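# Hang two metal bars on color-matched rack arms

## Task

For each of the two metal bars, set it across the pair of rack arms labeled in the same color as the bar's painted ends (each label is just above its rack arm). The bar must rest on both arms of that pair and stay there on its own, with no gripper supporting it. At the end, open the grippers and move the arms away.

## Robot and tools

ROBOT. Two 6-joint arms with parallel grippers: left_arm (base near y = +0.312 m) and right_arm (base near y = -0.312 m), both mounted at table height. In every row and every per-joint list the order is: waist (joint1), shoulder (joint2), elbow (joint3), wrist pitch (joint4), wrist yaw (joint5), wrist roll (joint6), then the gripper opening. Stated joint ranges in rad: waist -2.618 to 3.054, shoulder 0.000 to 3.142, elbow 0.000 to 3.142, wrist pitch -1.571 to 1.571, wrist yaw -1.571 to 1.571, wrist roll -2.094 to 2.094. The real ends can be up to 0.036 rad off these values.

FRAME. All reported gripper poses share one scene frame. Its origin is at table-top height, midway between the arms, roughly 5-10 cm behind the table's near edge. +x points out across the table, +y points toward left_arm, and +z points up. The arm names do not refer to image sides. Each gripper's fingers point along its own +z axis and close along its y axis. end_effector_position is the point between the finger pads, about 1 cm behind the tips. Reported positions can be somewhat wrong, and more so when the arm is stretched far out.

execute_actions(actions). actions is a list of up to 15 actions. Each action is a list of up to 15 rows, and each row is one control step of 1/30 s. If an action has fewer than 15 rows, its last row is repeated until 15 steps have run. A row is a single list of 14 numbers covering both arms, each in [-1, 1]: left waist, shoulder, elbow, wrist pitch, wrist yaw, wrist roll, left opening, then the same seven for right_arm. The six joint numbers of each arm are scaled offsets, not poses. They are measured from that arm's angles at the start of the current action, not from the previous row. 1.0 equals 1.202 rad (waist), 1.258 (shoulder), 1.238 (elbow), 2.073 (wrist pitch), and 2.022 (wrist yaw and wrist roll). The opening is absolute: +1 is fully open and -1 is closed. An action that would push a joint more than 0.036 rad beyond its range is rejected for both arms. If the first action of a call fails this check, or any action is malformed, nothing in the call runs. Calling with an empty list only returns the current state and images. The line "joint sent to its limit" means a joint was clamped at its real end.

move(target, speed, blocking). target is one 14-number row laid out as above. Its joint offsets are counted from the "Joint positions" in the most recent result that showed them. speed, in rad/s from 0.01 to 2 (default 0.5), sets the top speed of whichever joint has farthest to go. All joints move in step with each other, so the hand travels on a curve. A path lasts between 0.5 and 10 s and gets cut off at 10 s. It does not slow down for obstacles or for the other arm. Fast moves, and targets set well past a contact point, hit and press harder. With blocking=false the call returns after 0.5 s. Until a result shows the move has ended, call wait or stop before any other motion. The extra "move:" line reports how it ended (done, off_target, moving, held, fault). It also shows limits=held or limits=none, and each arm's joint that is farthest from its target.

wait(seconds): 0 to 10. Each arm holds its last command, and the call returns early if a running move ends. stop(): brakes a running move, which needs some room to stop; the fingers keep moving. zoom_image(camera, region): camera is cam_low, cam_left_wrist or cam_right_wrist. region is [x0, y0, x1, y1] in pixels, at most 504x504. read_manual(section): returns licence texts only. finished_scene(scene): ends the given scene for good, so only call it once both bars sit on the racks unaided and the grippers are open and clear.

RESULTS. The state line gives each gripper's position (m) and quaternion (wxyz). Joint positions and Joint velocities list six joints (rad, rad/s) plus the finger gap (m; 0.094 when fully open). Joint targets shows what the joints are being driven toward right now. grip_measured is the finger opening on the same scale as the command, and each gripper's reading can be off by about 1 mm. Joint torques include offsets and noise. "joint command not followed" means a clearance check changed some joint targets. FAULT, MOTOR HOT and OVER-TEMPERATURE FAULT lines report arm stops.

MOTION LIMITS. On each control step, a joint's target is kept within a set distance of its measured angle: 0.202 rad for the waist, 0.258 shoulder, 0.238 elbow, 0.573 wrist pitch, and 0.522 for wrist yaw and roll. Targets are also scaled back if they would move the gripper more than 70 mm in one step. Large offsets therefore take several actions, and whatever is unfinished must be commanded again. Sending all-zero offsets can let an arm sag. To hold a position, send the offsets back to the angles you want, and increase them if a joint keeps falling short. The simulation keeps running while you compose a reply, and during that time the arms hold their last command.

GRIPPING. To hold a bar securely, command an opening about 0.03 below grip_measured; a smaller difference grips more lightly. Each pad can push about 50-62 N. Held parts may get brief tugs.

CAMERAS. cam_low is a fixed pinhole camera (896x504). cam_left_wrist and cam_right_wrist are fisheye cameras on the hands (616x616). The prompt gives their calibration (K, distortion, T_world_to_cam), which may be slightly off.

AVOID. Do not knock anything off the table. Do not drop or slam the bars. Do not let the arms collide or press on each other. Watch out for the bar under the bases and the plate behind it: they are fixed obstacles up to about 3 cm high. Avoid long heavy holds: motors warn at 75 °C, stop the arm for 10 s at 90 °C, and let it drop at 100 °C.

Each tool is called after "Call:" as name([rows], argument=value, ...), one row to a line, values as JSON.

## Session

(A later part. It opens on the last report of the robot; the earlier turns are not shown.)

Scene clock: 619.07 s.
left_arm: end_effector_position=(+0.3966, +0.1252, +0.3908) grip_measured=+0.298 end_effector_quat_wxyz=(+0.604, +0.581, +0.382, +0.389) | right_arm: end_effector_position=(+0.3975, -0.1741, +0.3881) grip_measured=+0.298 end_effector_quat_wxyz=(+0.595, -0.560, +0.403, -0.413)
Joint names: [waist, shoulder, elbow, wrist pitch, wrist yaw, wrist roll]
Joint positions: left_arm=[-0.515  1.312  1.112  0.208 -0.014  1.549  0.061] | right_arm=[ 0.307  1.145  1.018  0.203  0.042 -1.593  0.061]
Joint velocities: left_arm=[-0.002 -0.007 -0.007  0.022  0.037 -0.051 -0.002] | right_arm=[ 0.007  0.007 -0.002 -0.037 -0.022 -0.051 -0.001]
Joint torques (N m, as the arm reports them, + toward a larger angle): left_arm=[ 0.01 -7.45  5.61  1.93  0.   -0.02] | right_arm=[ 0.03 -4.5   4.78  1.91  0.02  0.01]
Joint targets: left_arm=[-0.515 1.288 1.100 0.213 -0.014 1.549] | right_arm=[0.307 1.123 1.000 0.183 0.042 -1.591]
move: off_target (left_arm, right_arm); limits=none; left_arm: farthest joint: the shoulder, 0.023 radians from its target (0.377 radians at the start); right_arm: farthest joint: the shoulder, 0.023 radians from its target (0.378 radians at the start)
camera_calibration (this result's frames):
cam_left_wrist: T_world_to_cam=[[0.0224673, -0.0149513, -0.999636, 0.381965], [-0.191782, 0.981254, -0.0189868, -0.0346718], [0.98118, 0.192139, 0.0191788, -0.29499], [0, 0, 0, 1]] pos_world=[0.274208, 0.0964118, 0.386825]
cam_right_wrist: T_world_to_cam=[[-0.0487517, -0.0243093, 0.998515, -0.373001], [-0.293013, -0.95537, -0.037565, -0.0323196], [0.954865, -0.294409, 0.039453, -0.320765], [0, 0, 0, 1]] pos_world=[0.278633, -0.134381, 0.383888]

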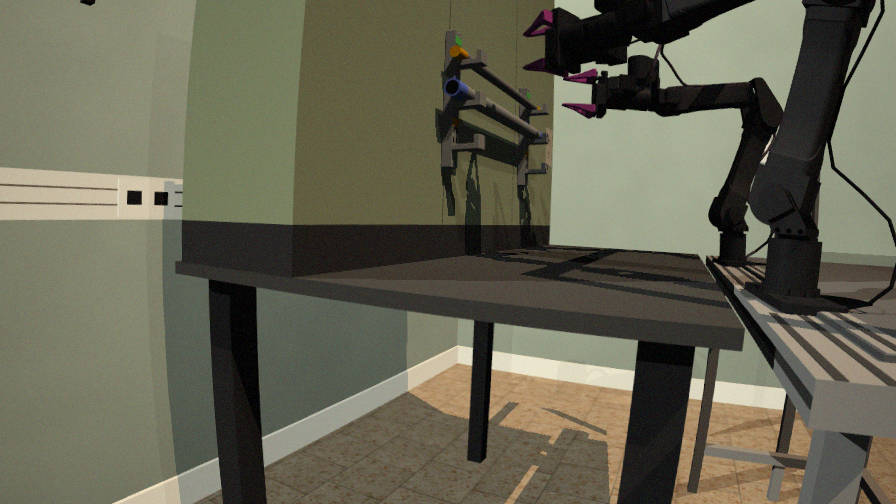

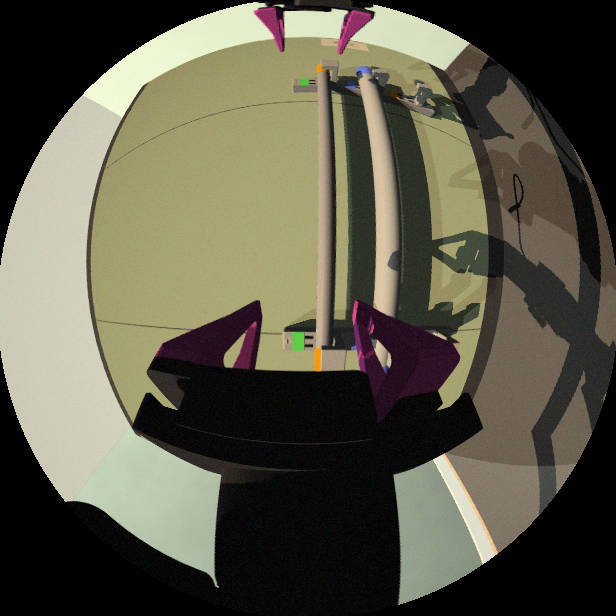

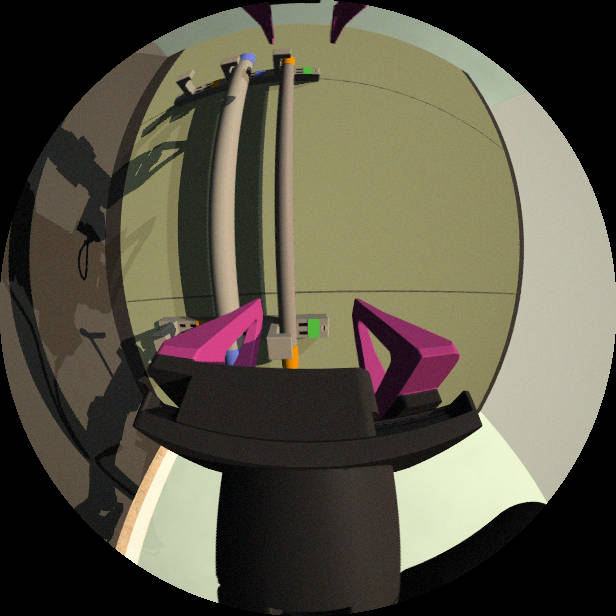

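Call:
move(target=[0.565,0,0.01,0.01,0.645,0,0.1,-0.616,0,0.01,0,-0.712,0,0.1], speed=0.8)

Call:
move(target=[0,0.414,0.402,0.005,0,0,0.1,0,0.487,0.488,0,0,0,0.1], speed=0.4)

Scene clock: 645.30 s.
left_arm: end_effector_position=(+0.3398, +0.2235, +0.3903) grip_measured=+0.102 end_effector_quat_wxyz=(+0.687, +0.678, +0.174, +0.195) | right_arm: end_effector_position=(+0.3460, -0.2479, +0.3796) grip_measured=+0.102 end_effector_quat_wxyz=(+0.671, -0.667, +0.208, -0.249)
Joint names: [waist, shoulder, elbow, wrist pitch, wrist yaw, wrist roll]
Joint positions: left_arm=[0.156 1.312 1.112 0.224 1.284 1.549 0.052] | right_arm=[-0.377  1.145  1.018  0.203 -1.211 -1.597  0.052]
Joint velocities: left_arm=[ 0.002  0.032 -0.002  0.007 -0.007 -0.007  0.001] | right_arm=[ 0.012  0.002  0.002 -0.066  0.066  0.037 -0.001]
Joint torques (N m, as the arm reports them, + toward a larger angle): left_arm=[ 0.66 -4.9   7.29  1.37  0.09 -0.03] | right_arm=[ 0.58 -2.68  5.67  1.66  0.09  0.02]
Joint targets: left_arm=[0.164 1.312 1.125 0.228 1.290 1.549] | right_arm=[-0.370 1.145 1.018 0.203 -1.208 -1.595]
move: held (right_arm); limits=held; held on 26 of 80 steps (right_arm), including the last (right_arm); left_arm: farthest joint: the elbow, 0.012 radians from its target (0.012 radians at the start); right_arm: farthest joint: the wrist yaw, 0.186 radians from its target (1.440 radians at the start)
joint command not followed: on one or more control steps a check withheld the commanded joint targets of the right arm, and it was not sent them on those steps. On the call's last step the targets were still withheld.
cause: the commanded joint targets would bring two parts of the arm too close to each other (its wrist (the part past the wrist pitch) and its wrist camera, with the wrist yaw and the wrist roll between them); next, command targets that bring no two parts of the arm closer together.
camera_calibration (this result's frames):
cam_left_wrist: T_world_to_cam=[[0.0335658, 0.00406032, -0.999428, 0.376145], [0.419858, 0.907415, 0.0177874, -0.34774], [0.906969, -0.420215, 0.0287533, -0.0997837], [0, 0, 0, 1]] pos_world=[0.223877, 0.272086, 0.384984]
cam_right_wrist: T_world_to_cam=[[-0.0674792, 0.0154728, 0.997601, -0.352134], [0.268589, -0.962686, 0.033099, -0.341172], [0.960888, 0.270179, 0.0608054, -0.163253], [0, 0, 0, 1]] pos_world=[0.224742, -0.278886, 0.372509]

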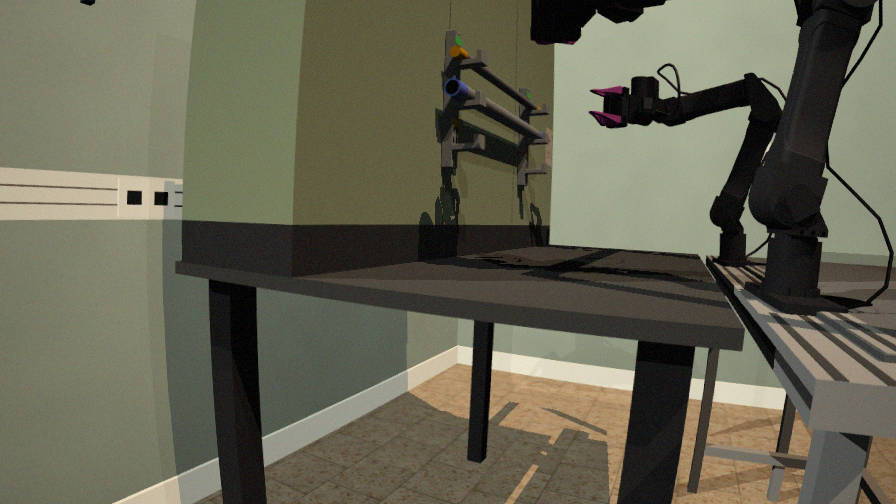

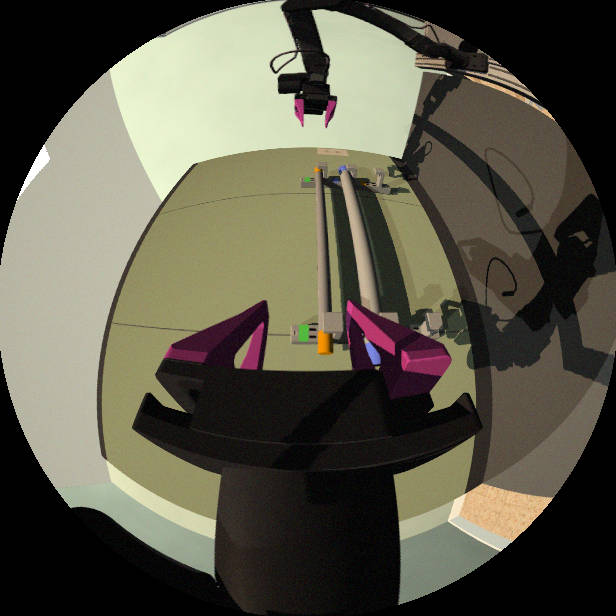

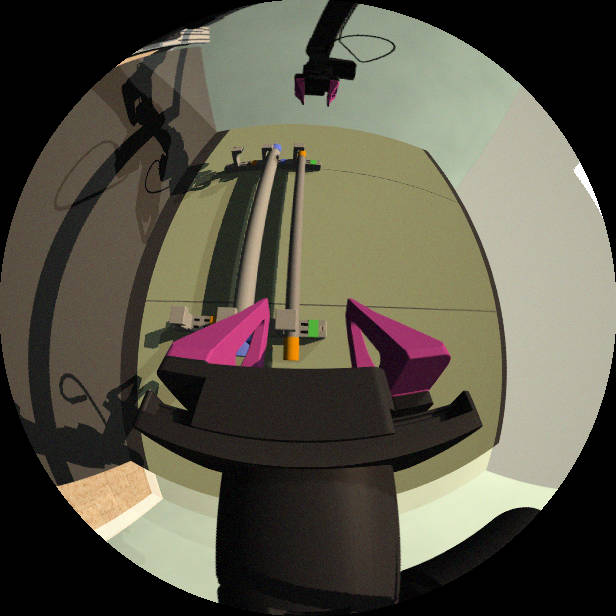

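Scene clock: 647.27 s.
left_arm: end_effector_position=(+0.4718, +0.2557, +0.3733) grip_measured=+0.102 end_effector_quat_wxyz=(+0.687, +0.679, +0.191, +0.177) | right_arm: end_effector_position=(+0.4995, -0.2951, +0.3739) grip_measured=+0.102 end_effector_quat_wxyz=(+0.670, -0.668, +0.223, -0.234)
Joint names: [waist, shoulder, elbow, wrist pitch, wrist yaw, wrist roll]
Joint positions: left_arm=[0.156 1.83  1.573 0.232 1.285 1.549 0.052] | right_arm=[-0.377  1.762  1.589  0.206 -1.211 -1.599  0.052]
Joint velocities: left_arm=[-0.007  0.007 -0.022 -0.066 -0.022 -0.037 -0.   ] | right_arm=[-0.002  0.012 -0.027 -0.007  0.037  0.051  0.001]
Joint torques (N m, as the arm reports them, + toward a larger angle): left_arm=[-0.01 -9.62  9.07  1.31  0.   -0.03] | right_arm=[ 0.04 -8.13  7.98  1.64  0.02  0.02]
Joint targets: left_arm=[0.156 1.833 1.610 0.234 1.284 1.549] | right_arm=[-0.377 1.758 1.623 0.203 -1.212 -1.597]
move: off_target (left_arm, right_arm); limits=none; left_arm: farthest joint: the elbow, 0.037 radians from its target (0.497 radians at the start); right_arm: farthest joint: the elbow, 0.034 radians from its target (0.604 radians at the start)
camera_calibration (this result's frames):
cam_left_wrist: T_world_to_cam=[[-0.0145955, -0.00773109, -0.999864, 0.380502], [0.421232, 0.906857, -0.0131609, -0.421069], [0.906835, -0.421367, -0.00997948, -0.19068], [0, 0, 0, 1]] pos_world=[0.355837, 0.304445, 0.373006]
cam_right_wrist: T_world_to_cam=[[-0.0274008, 0.00399923, 0.999617, -0.359478], [0.269227, -0.963011, 0.0112327, -0.419847], [0.962687, 0.269432, 0.0253106, -0.2855], [0, 0, 0, 1]] pos_world=[0.378031, -0.325957, 0.371283]

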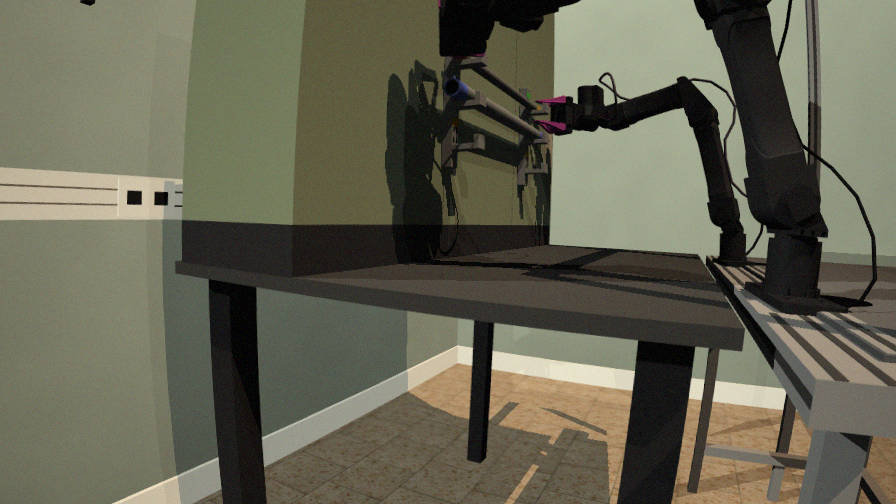

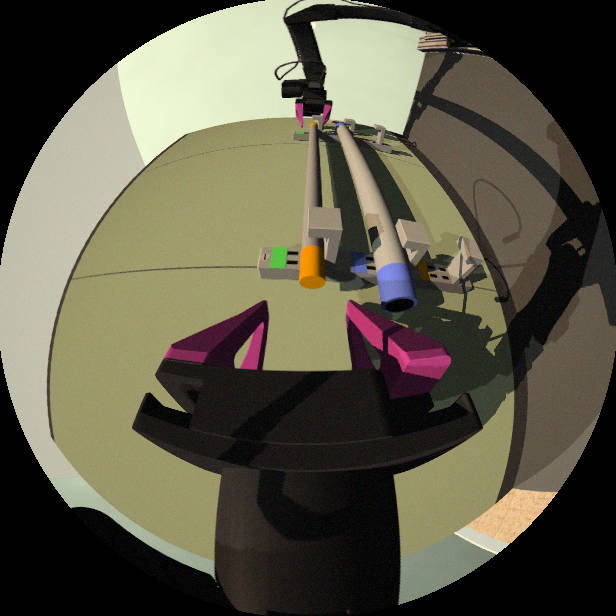

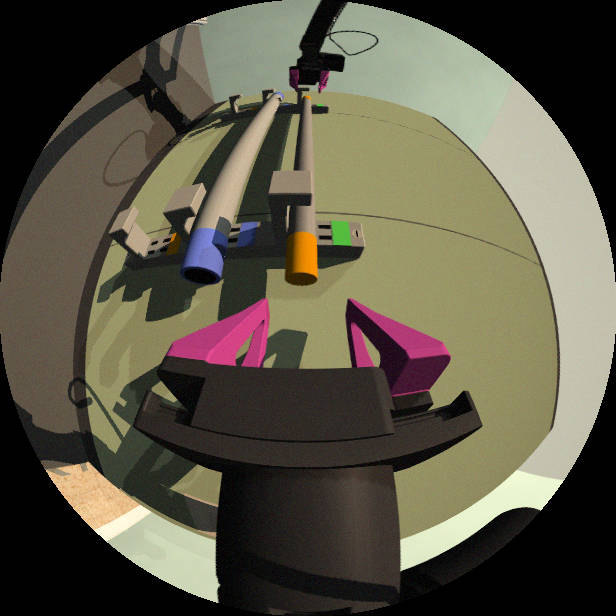

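Call:
move(target=[-0.097,0.059,0.10,-0.016,-0.057,0,0.1,0.06,0.006,0.02,0,0.002,0,0.1], speed=0.1)

Scene clock: 674.97 s.
left_arm: end_effector_position=(+0.4965, +0.2138, +0.3753) grip_measured=+0.102 end_effector_quat_wxyz=(+0.686, +0.680, +0.187, +0.179) | right_arm: end_effector_position=(+0.4969, -0.2645, +0.3747) grip_measured=+0.102 end_effector_quat_wxyz=(+0.678, -0.674, +0.201, -0.214)
Joint names: [waist, shoulder, elbow, wrist pitch, wrist yaw, wrist roll]
Joint positions: left_arm=[0.047 1.897 1.663 0.216 1.178 1.549 0.052] | right_arm=[-0.314  1.762  1.589  0.206 -1.211 -1.601  0.052]
Joint velocities: left_arm=[-0.022  0.007  0.007  0.022 -0.022 -0.007 -0.   ] | right_arm=[-0.012  0.002 -0.017  0.037 -0.007  0.007 -0.001]
Joint torques (N m, as the arm reports them, + toward a larger angle): left_arm=[-0.53 -9.91  8.9   1.27 -0.07 -0.03] | right_arm=[ 0.71 -7.37  7.35  1.68  0.07  0.02]
Joint targets: left_arm=[0.040 1.905 1.697 0.199 1.170 1.549] | right_arm=[-0.305 1.770 1.613 0.206 -1.207 -1.599]
move: off_target (left_arm, right_arm); limits=none; left_arm: farthest joint: the elbow, 0.034 radians from its target (0.124 radians at the start); right_arm: farthest joint: the elbow, 0.025 radians from its target (0.025 radians at the start)
camera_calibration (this result's frames):
cam_left_wrist: T_world_to_cam=[[-0.00829989, -0.00411421, -0.999957, 0.378597], [0.423314, 0.905954, -0.00724105, -0.396446], [0.905945, -0.423356, -0.00577771, -0.231415], [0, 0, 0, 1]] pos_world=[0.380612, 0.262749, 0.374373]
cam_right_wrist: T_world_to_cam=[[-0.0306474, 0.000881999, 0.99953, -0.359701], [0.329519, -0.944086, 0.0109367, -0.414538], [0.943652, 0.329699, 0.0286431, -0.267055], [0, 0, 0, 1]] pos_world=[0.377581, -0.302994, 0.371714]

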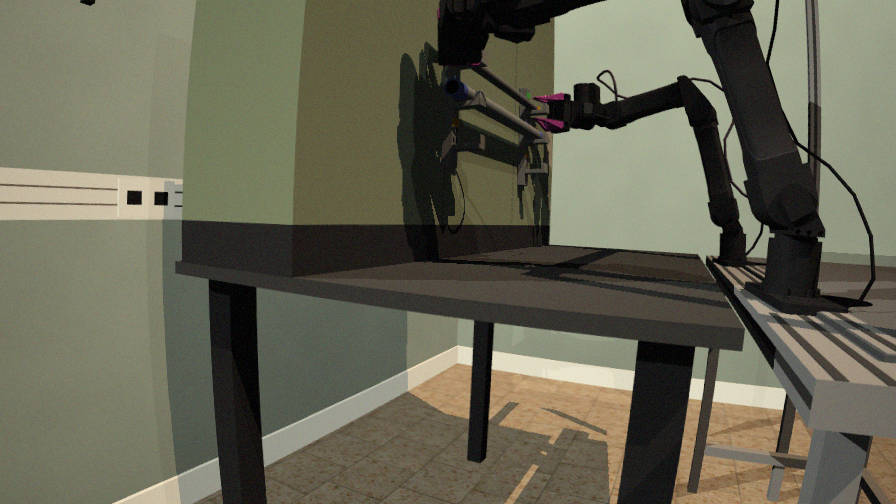

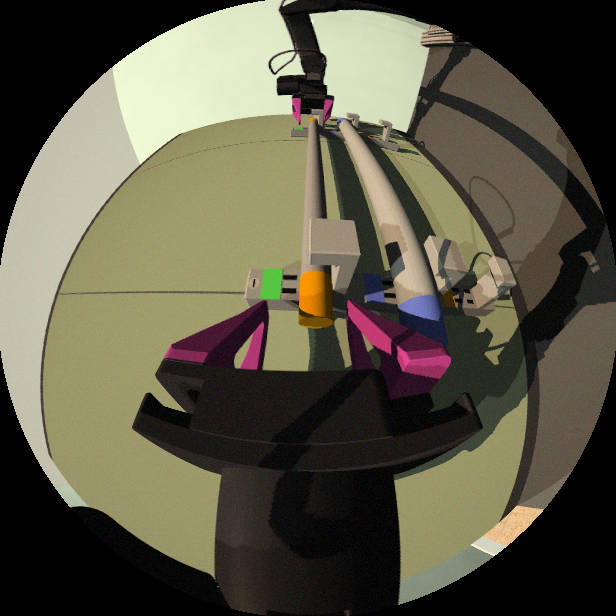

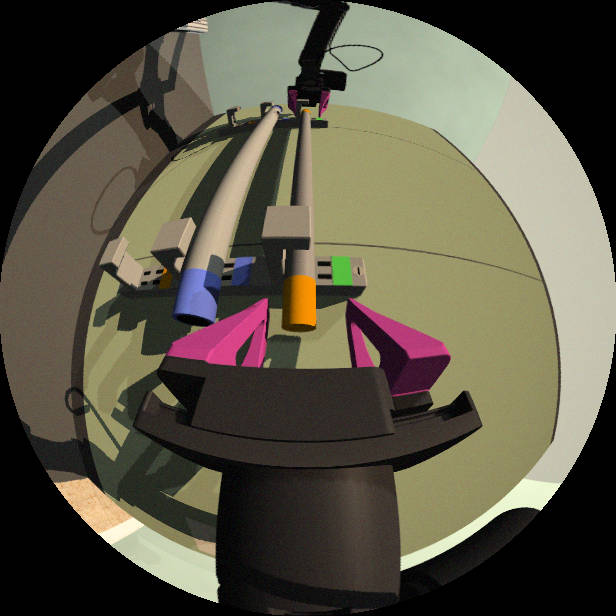

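Call:
move(target=[-0.013,0,-0.022,0,0,0,-0.2,0.015,0,-0.022,0,0.002,0,-0.2], speed=0.05)

Call:
zoom_image(camera="cam_left_wrist", region=[220,200,420,400])

Call:
zoom_image(camera="cam_right_wrist", region=[200,200,400,400])

Scene clock: 685.00 s.
left_arm: end_effector_position=(+0.4960, +0.2105, +0.3690) grip_measured=-0.198 end_effector_quat_wxyz=(+0.686, +0.681, +0.191, +0.171) | right_arm: end_effector_position=(+0.4964, -0.2601, +0.3748) grip_measured=-0.198 end_effector_quat_wxyz=(+0.679, -0.675, +0.197, -0.212)
Joint names: [waist, shoulder, elbow, wrist pitch, wrist yaw, wrist roll]
Joint positions: left_arm=[0.041 1.897 1.646 0.217 1.178 1.549 0.038] | right_arm=[-0.304  1.762  1.589  0.206 -1.21  -1.603  0.038]
Joint velocities: left_arm=[ 0.012 -0.007 -0.002  0.007 -0.022  0.051 -0.001] | right_arm=[-0.022 -0.012 -0.012 -0.037 -0.051  0.007  0.001]
Joint torques (N m, as the arm reports them, + toward a larger angle): left_arm=[ -0.95 -10.51   5.7    1.35   0.05  -0.03] | right_arm=[ 0.68 -7.85  3.91  1.68  0.07  0.01]
Joint targets: left_arm=[0.031 1.897 1.636 0.216 1.179 1.549] | right_arm=[-0.295 1.762 1.561 0.206 -1.206 -1.601]
move: off_target (right_arm); limits=none; left_arm: farthest joint: the elbow, 0.011 radians from its target (0.027 radians at the start); right_arm: farthest joint: the elbow, 0.027 radians from its target (0.027 radians at the start)
camera_calibration (this result's frames):
cam_left_wrist: T_world_to_cam=[[-0.0234728, -0.00579038, -0.999708, 0.380093], [0.428689, 0.903323, -0.0152976, -0.392451], [0.903147, -0.428923, -0.0187212, -0.225074], [0, 0, 0, 1]] pos_world=[0.380436, 0.260172, 0.369764]
cam_right_wrist: T_world_to_cam=[[-0.0324574, 0.00132337, 0.999472, -0.358812], [0.33774, -0.94116, 0.0122141, -0.414055], [0.94068, 0.337959, 0.0301007, -0.264961], [0, 0, 0, 1]] pos_world=[0.37744, -0.299671, 0.371655]

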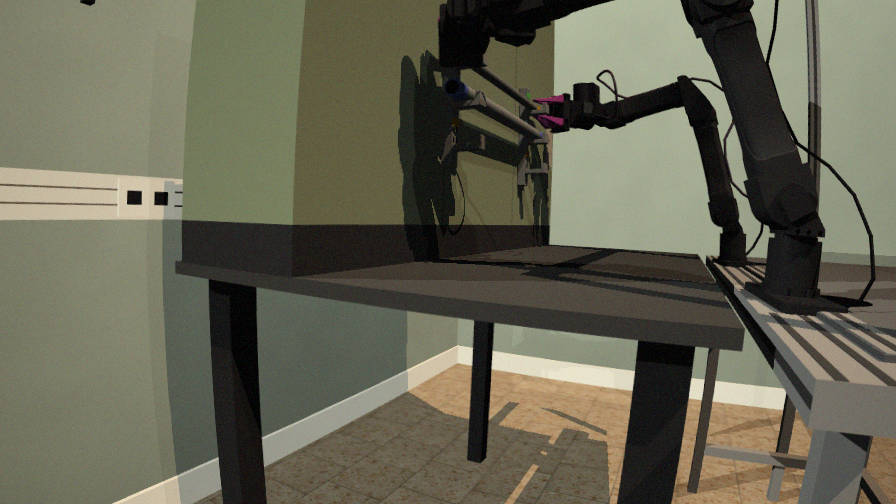

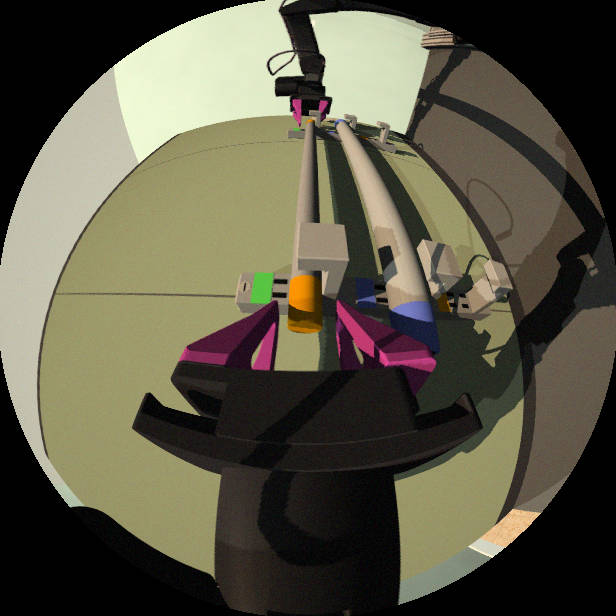

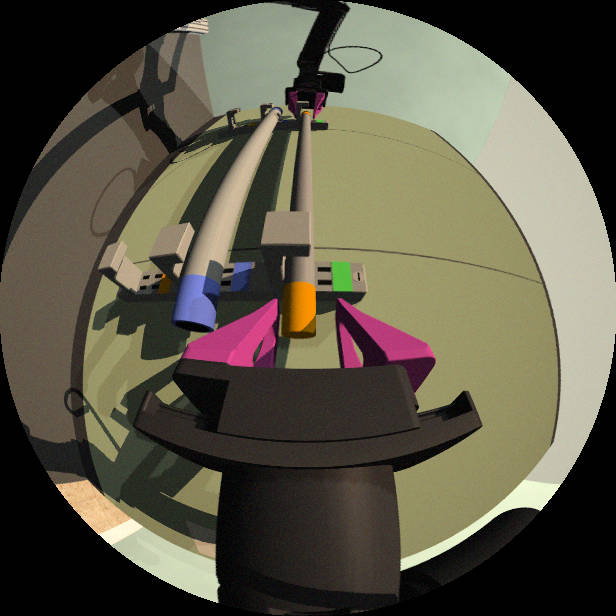

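Region (220, 200, 420, 400) of cam_left_wrist's 616x616 image, scaled by 2.520, with more detail than that image has.

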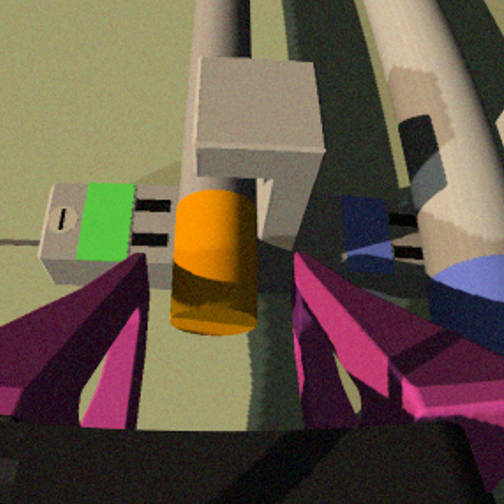

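Region (200, 200, 400, 400) of cam_right_wrist's 616x616 image, scaled by 2.520, with more detail than that image has.

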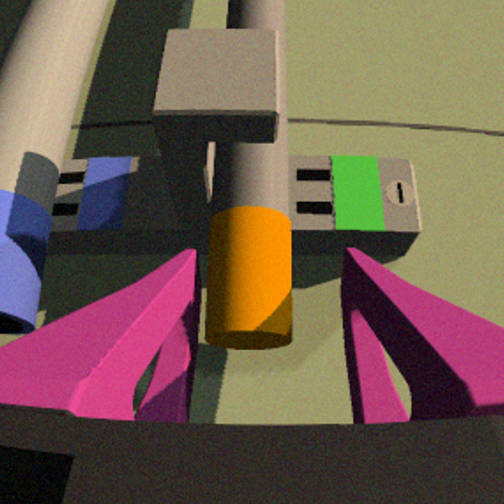

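Call:
move(target=[0.009,0,0,0,0,0,-0.2,0,0,-0.03,0,0.002,0,-0.2], speed=0.05)

Call:
move(target=[0,0,0,0,0,0,-0.75,0,0,0,0,0.002,0,-0.75], speed=0.05)

Scene clock: 690.83 s.
left_arm: end_effector_position=(+0.4960, +0.2105, +0.3690) grip_measured=-0.198 end_effector_quat_wxyz=(+0.686, +0.681, +0.191, +0.171) | right_arm: end_effector_position=(+0.4965, -0.2601, +0.3674) grip_measured=-0.198 end_effector_quat_wxyz=(+0.678, -0.676, +0.203, -0.206)
Joint names: [waist, shoulder, elbow, wrist pitch, wrist yaw, wrist roll]
Joint positions: left_arm=[0.041 1.897 1.646 0.217 1.178 1.549 0.038] | right_arm=[-0.304  1.762  1.568  0.209 -1.21  -1.606  0.038]
Joint velocities: left_arm=[-0.022 -0.012 -0.002  0.037 -0.037 -0.081  0.   ] | right_arm=[ 0.007 -0.002  0.012 -0.007 -0.051 -0.022  0.   ]
Joint torques (N m, as the arm reports them, + toward a larger angle): left_arm=[  0.91 -10.51   6.48   1.42   0.04  -0.03] | right_arm=[ 0.05 -7.87  4.63  1.66  0.05  0.02]
Joint targets: left_arm=[0.051 1.897 1.646 0.217 1.178 1.549] | right_arm=[-0.304 1.762 1.552 0.206 -1.206 -1.604]
move: done; limits=none; left_arm: farthest joint: the waist, 0.011 radians from its target (0.011 radians at the start); right_arm: farthest joint: the elbow, 0.017 radians from its target (0.037 radians at the start)
camera_calibration (this result's frames):
cam_left_wrist: T_world_to_cam=[[-0.0234728, -0.00579038, -0.999708, 0.380093], [0.428689, 0.903323, -0.0152976, -0.392451], [0.903147, -0.428923, -0.0187212, -0.225074], [0, 0, 0, 1]] pos_world=[0.380436, 0.260172, 0.369764]
cam_right_wrist: T_world_to_cam=[[-0.0172609, -0.00132864, 0.99985, -0.359747], [0.337746, -0.941226, 0.00457994, -0.411151], [0.941079, 0.337774, 0.0166952, -0.260182], [0, 0, 0, 1]] pos_world=[0.377507, -0.299582, 0.36592]

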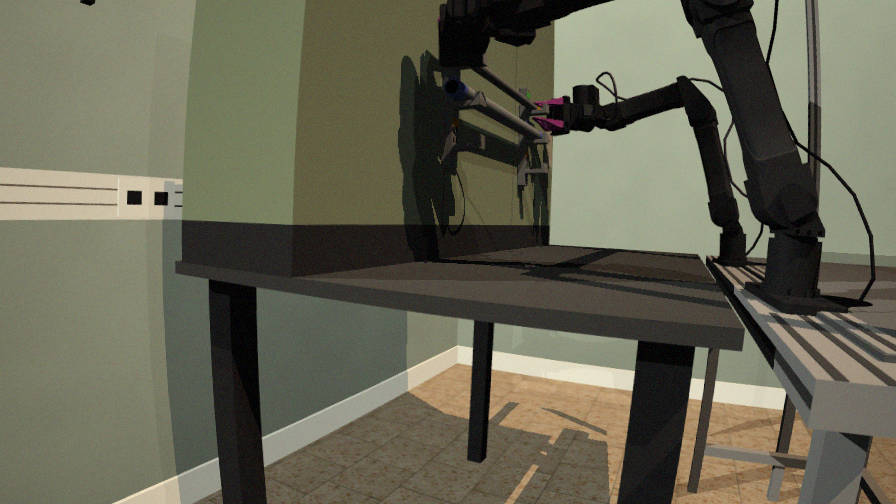

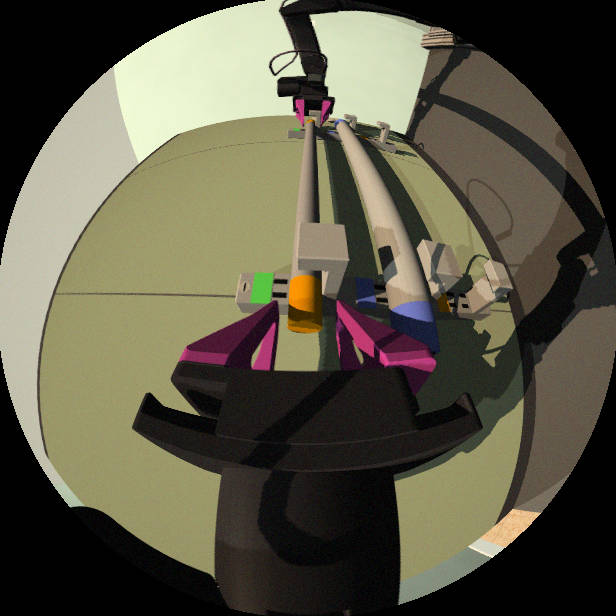

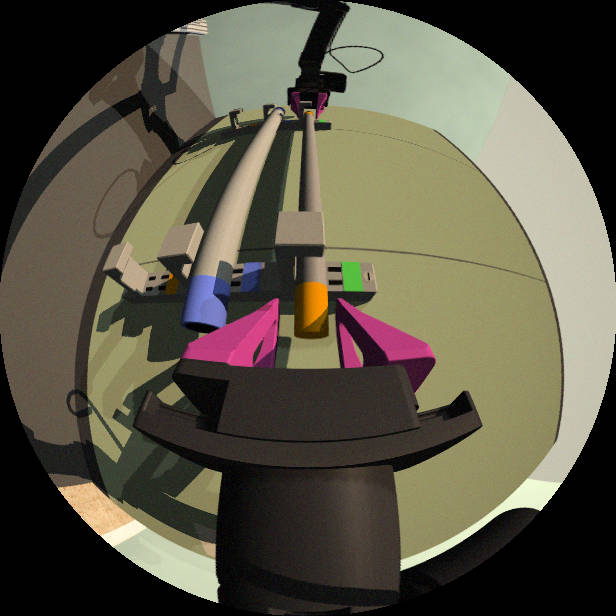

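Scene clock: 691.53 s.
left_arm: end_effector_position=(+0.4956, +0.2103, +0.3702) grip_measured=-0.605 end_effector_quat_wxyz=(+0.686, +0.681, +0.187, +0.173) | right_arm: end_effector_position=(+0.4961, -0.2598, +0.3695) grip_measured=-0.593 end_effector_quat_wxyz=(+0.678, -0.676, +0.196, -0.211)
Joint names: [waist, shoulder, elbow, wrist pitch, wrist yaw, wrist roll]
Joint positions: left_arm=[0.041 1.896 1.646 0.225 1.18  1.549 0.019] | right_arm=[-0.304  1.762  1.57   0.221 -1.213 -1.607  0.019]
Joint velocities: left_arm=[-0.027 -0.012 -0.002 -0.022  0.022 -0.066  0.   ] | right_arm=[ 0.032 -0.017 -0.017  0.139  0.066 -0.007 -0.   ]
Joint torques (N m, as the arm reports them, + toward a larger angle): left_arm=[ -0.01 -10.48   6.47   1.34   0.01  -0.03] | right_arm=[ 0.02 -7.88  5.65  1.57  0.09  0.02]
Joint targets: left_arm=[0.041 1.897 1.646 0.217 1.178 1.549] | right_arm=[-0.305 1.762 1.568 0.209 -1.206 -1.605]
move: done; limits=none; left_arm: farthest joint: the wrist pitch, 0.008 radians from its target (0.000 radians at the start); right_arm: farthest joint: the wrist pitch, 0.012 radians from its target (0.000 radians at the start)
camera_calibration (this result's frames):
cam_left_wrist: T_world_to_cam=[[-0.0152001, -0.00457077, -0.999874, 0.377023], [0.430505, 0.902525, -0.0106703, -0.394551], [0.90246, -0.430613, -0.0117507, -0.22666], [0, 0, 0, 1]] pos_world=[0.380138, 0.260213, 0.370102]
cam_right_wrist: T_world_to_cam=[[-0.0322828, 0.00269342, 0.999475, -0.353244], [0.33991, -0.940361, 0.0135131, -0.414978], [0.939904, 0.340168, 0.0294419, -0.263453], [0, 0, 0, 1]] pos_world=[0.377272, -0.299659, 0.366423]

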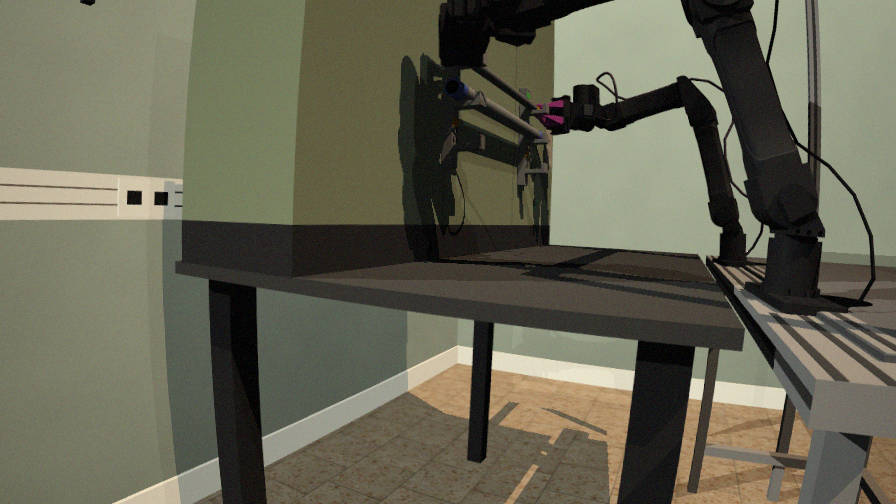

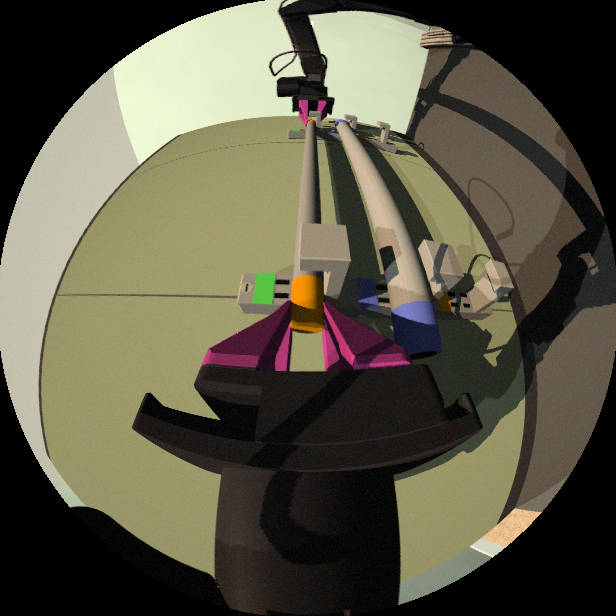

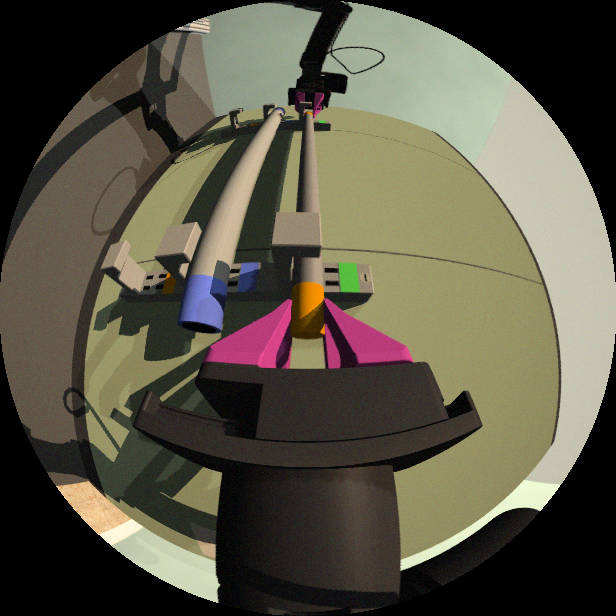

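Call:
move(target=[0,-0.028,0.145,0.0,0,0,-0.75,0,-0.028,0.145,0.01,0.003,0,-0.75], speed=0.08)

Scene clock: 699.80 s.
left_arm: end_effector_position=(+0.4943, +0.2099, +0.4020) grip_measured=-0.605 end_effector_quat_wxyz=(+0.688, +0.680, +0.175, +0.183) | right_arm: end_effector_position=(+0.4954, -0.2606, +0.4026) grip_measured=-0.593 end_effector_quat_wxyz=(+0.680, -0.675, +0.180, -0.223)
Joint names: [waist, shoulder, elbow, wrist pitch, wrist yaw, wrist roll]
Joint positions: left_arm=[0.041 1.903 1.765 0.14  1.184 1.553 0.019] | right_arm=[-0.306  1.77   1.69   0.151 -1.22  -1.606  0.019]
Joint velocities: left_arm=[-0.002 -0.012 -0.002  0.022 -0.037  0.007 -0.001] | right_arm=[-0.007 -0.002  0.002 -0.051 -0.037  0.007 -0.001]
Joint torques (N m, as the arm reports them, + toward a larger angle): left_arm=[  0.   -13.54  10.74   2.3   -0.03  -0.07] | right_arm=[  0.17 -10.68   9.56   2.43   0.16  -0.01]
Joint targets: left_arm=[0.041 1.861 1.826 0.225 1.180 1.549] | right_arm=[-0.304 1.727 1.749 0.242 -1.207 -1.608]
move: off_target (left_arm, right_arm); limits=none; left_arm: farthest joint: the wrist pitch, 0.085 radians from its target (0.000 radians at the start); right_arm: farthest joint: the wrist pitch, 0.090 radians from its target (0.021 radians at the start)
camera_calibration (this result's frames):
cam_left_wrist: T_world_to_cam=[[0.0157434, 0.000839256, -0.999876, 0.392307], [0.434264, 0.900754, 0.0075937, -0.402144], [0.900648, -0.434329, 0.0138165, -0.233908], [0, 0, 0, 1]] pos_world=[0.379129, 0.260311, 0.398544]
cam_right_wrist: T_world_to_cam=[[-0.0719157, 0.0111784, 0.997348, -0.363664], [0.343383, -0.938533, 0.0352795, -0.425942], [0.936438, 0.345009, 0.0636567, -0.274311], [0, 0, 0, 1]] pos_world=[0.376983, -0.301056, 0.395188]

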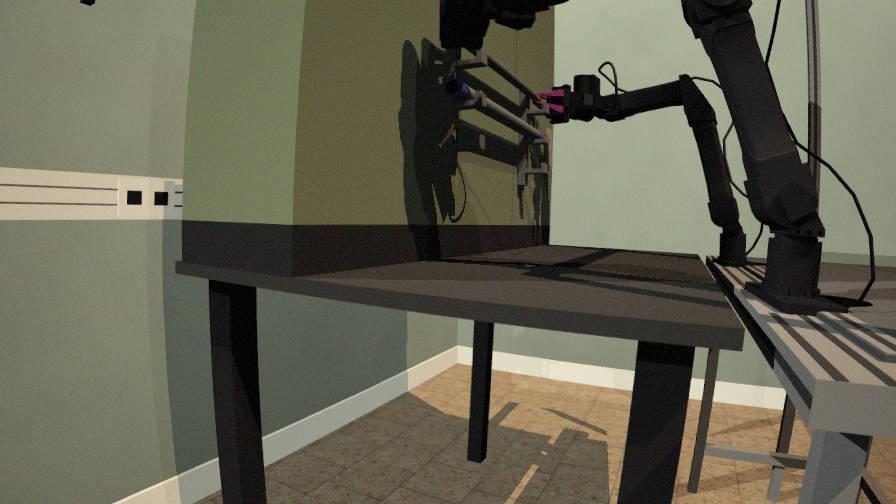

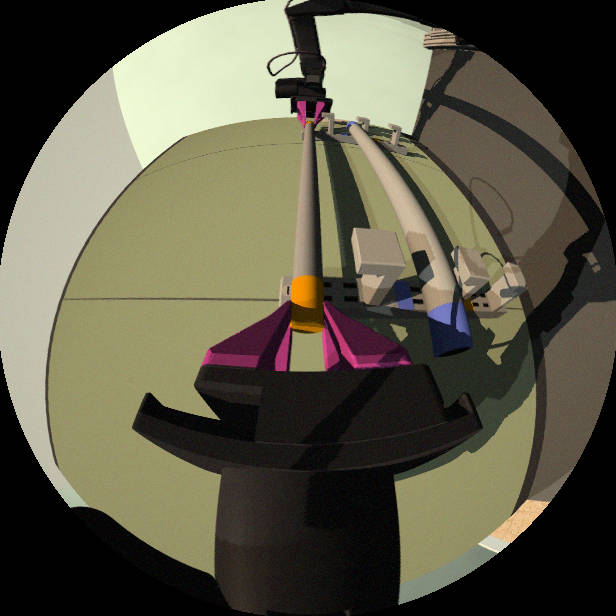

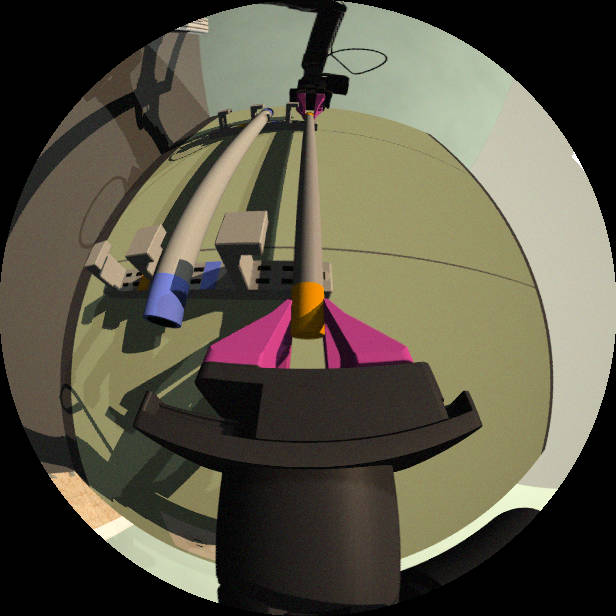

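Call:
execute_actions([
  [[0.004,-0.045,0.03,0.048,0,0,-0.75,-0.004,-0.045,0.03,0.047,0.007,0,-0.75],[0.008,-0.056,0.015,0.05,0,0,-0.75,-0.008,-0.056,0.015,0.047,0.007,0,-0.75],[0.009,-0.064,0.004,0.05,0,0,-0.75,-0.009,-0.064,0.004,0.047,0.007,0,-0.75],[0.009,-0.071,-0.005,0.051,0,0,-0.75,-0.010,-0.071,-0.004,0.047,0.007,0,-0.75],[0.010,-0.079,-0.014,0.051,0,0,-0.75,-0.011,-0.079,-0.013,0.047,0.007,0,-0.75],[0.010,-0.086,-0.023,0.052,0,0,-0.75,-0.012,-0.087,-0.021,0.047,0.007,0,-0.75],[0.011,-0.094,-0.032,0.052,0,0,-0.75,-0.014,-0.095,-0.030,0.047,0.007,0,-0.75],[0.011,-0.101,-0.041,0.053,0,0,-0.75,-0.015,-0.102,-0.038,0.047,0.007,0,-0.75],[0.012,-0.109,-0.050,0.053,0,0,-0.75,-0.016,-0.110,-0.047,0.047,0.007,0,-0.75],[0.0126,-0.116,-0.059,0.054,0,0,-0.75,-0.017,-0.118,-0.055,0.047,0.007,0,-0.75]],
])

Scene clock: 740.33 s.
left_arm: end_effector_position=(+0.4726, +0.2083, +0.4104) grip_measured=-0.605 end_effector_quat_wxyz=(+0.688, +0.679, +0.169, +0.190) | right_arm: end_effector_position=(+0.4728, -0.2616, +0.4128) grip_measured=-0.593 end_effector_quat_wxyz=(+0.678, -0.673, +0.180, -0.234)
Joint names: [waist, shoulder, elbow, wrist pitch, wrist yaw, wrist roll]
Joint positions: left_arm=[0.043 1.816 1.679 0.157 1.184 1.553 0.019] | right_arm=[-0.32   1.678  1.61   0.156 -1.218 -1.605  0.019]
Joint velocities: left_arm=[ 0.007 -0.051 -0.012  0.051 -0.007  0.066  0.   ] | right_arm=[-0.002 -0.081 -0.002  0.125  0.007 -0.007 -0.   ]
Joint torques (N m, as the arm reports them, + toward a larger angle): left_arm=[  1.22 -14.13   7.29   2.34   0.02  -0.01] | right_arm=[ -0.55 -10.39   6.38   2.37   0.17  -0.03]
Joint targets: left_arm=[0.056 1.756 1.692 0.251 1.184 1.553] | right_arm=[-0.327 1.622 1.622 0.249 -1.206 -1.606]
camera_calibration (this result's frames):
cam_left_wrist: T_world_to_cam=[[0.0335242, 0.0030823, -0.999433, 0.39207], [0.431606, 0.901897, 0.017259, -0.39429], [0.901439, -0.43194, 0.0289051, -0.222223], [0, 0, 0, 1]] pos_world=[0.357354, 0.258414, 0.405076]
cam_right_wrist: T_world_to_cam=[[-0.0877962, 0.0163628, 0.996004, -0.366014], [0.32817, -0.943573, 0.0444292, -0.417286], [0.94053, 0.330759, 0.0774724, -0.264796], [0, 0, 0, 1]] pos_world=[0.353855, -0.300167, 0.403606]

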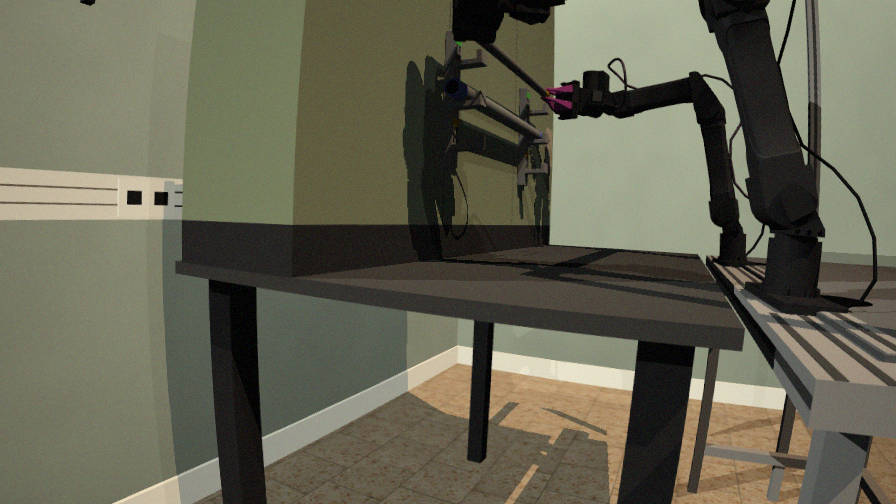

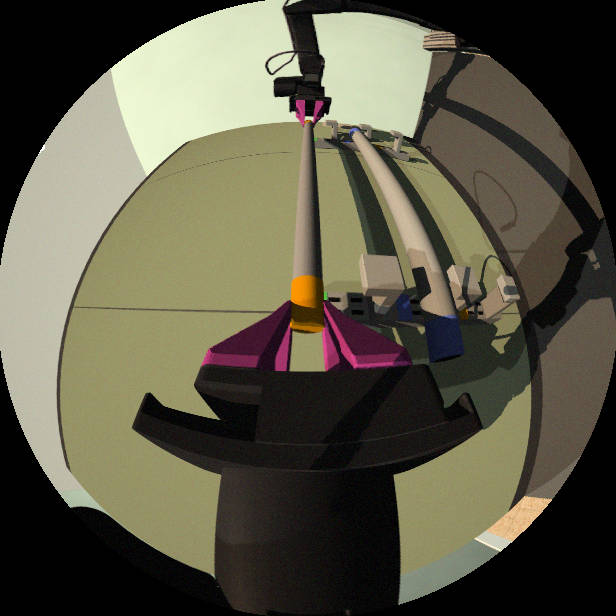

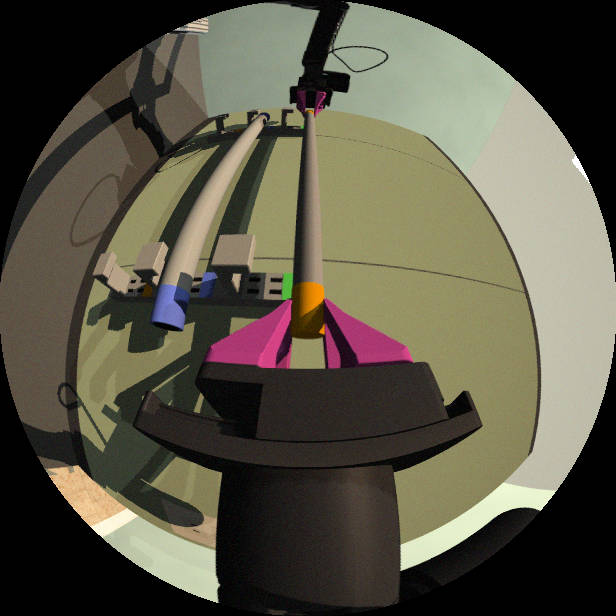

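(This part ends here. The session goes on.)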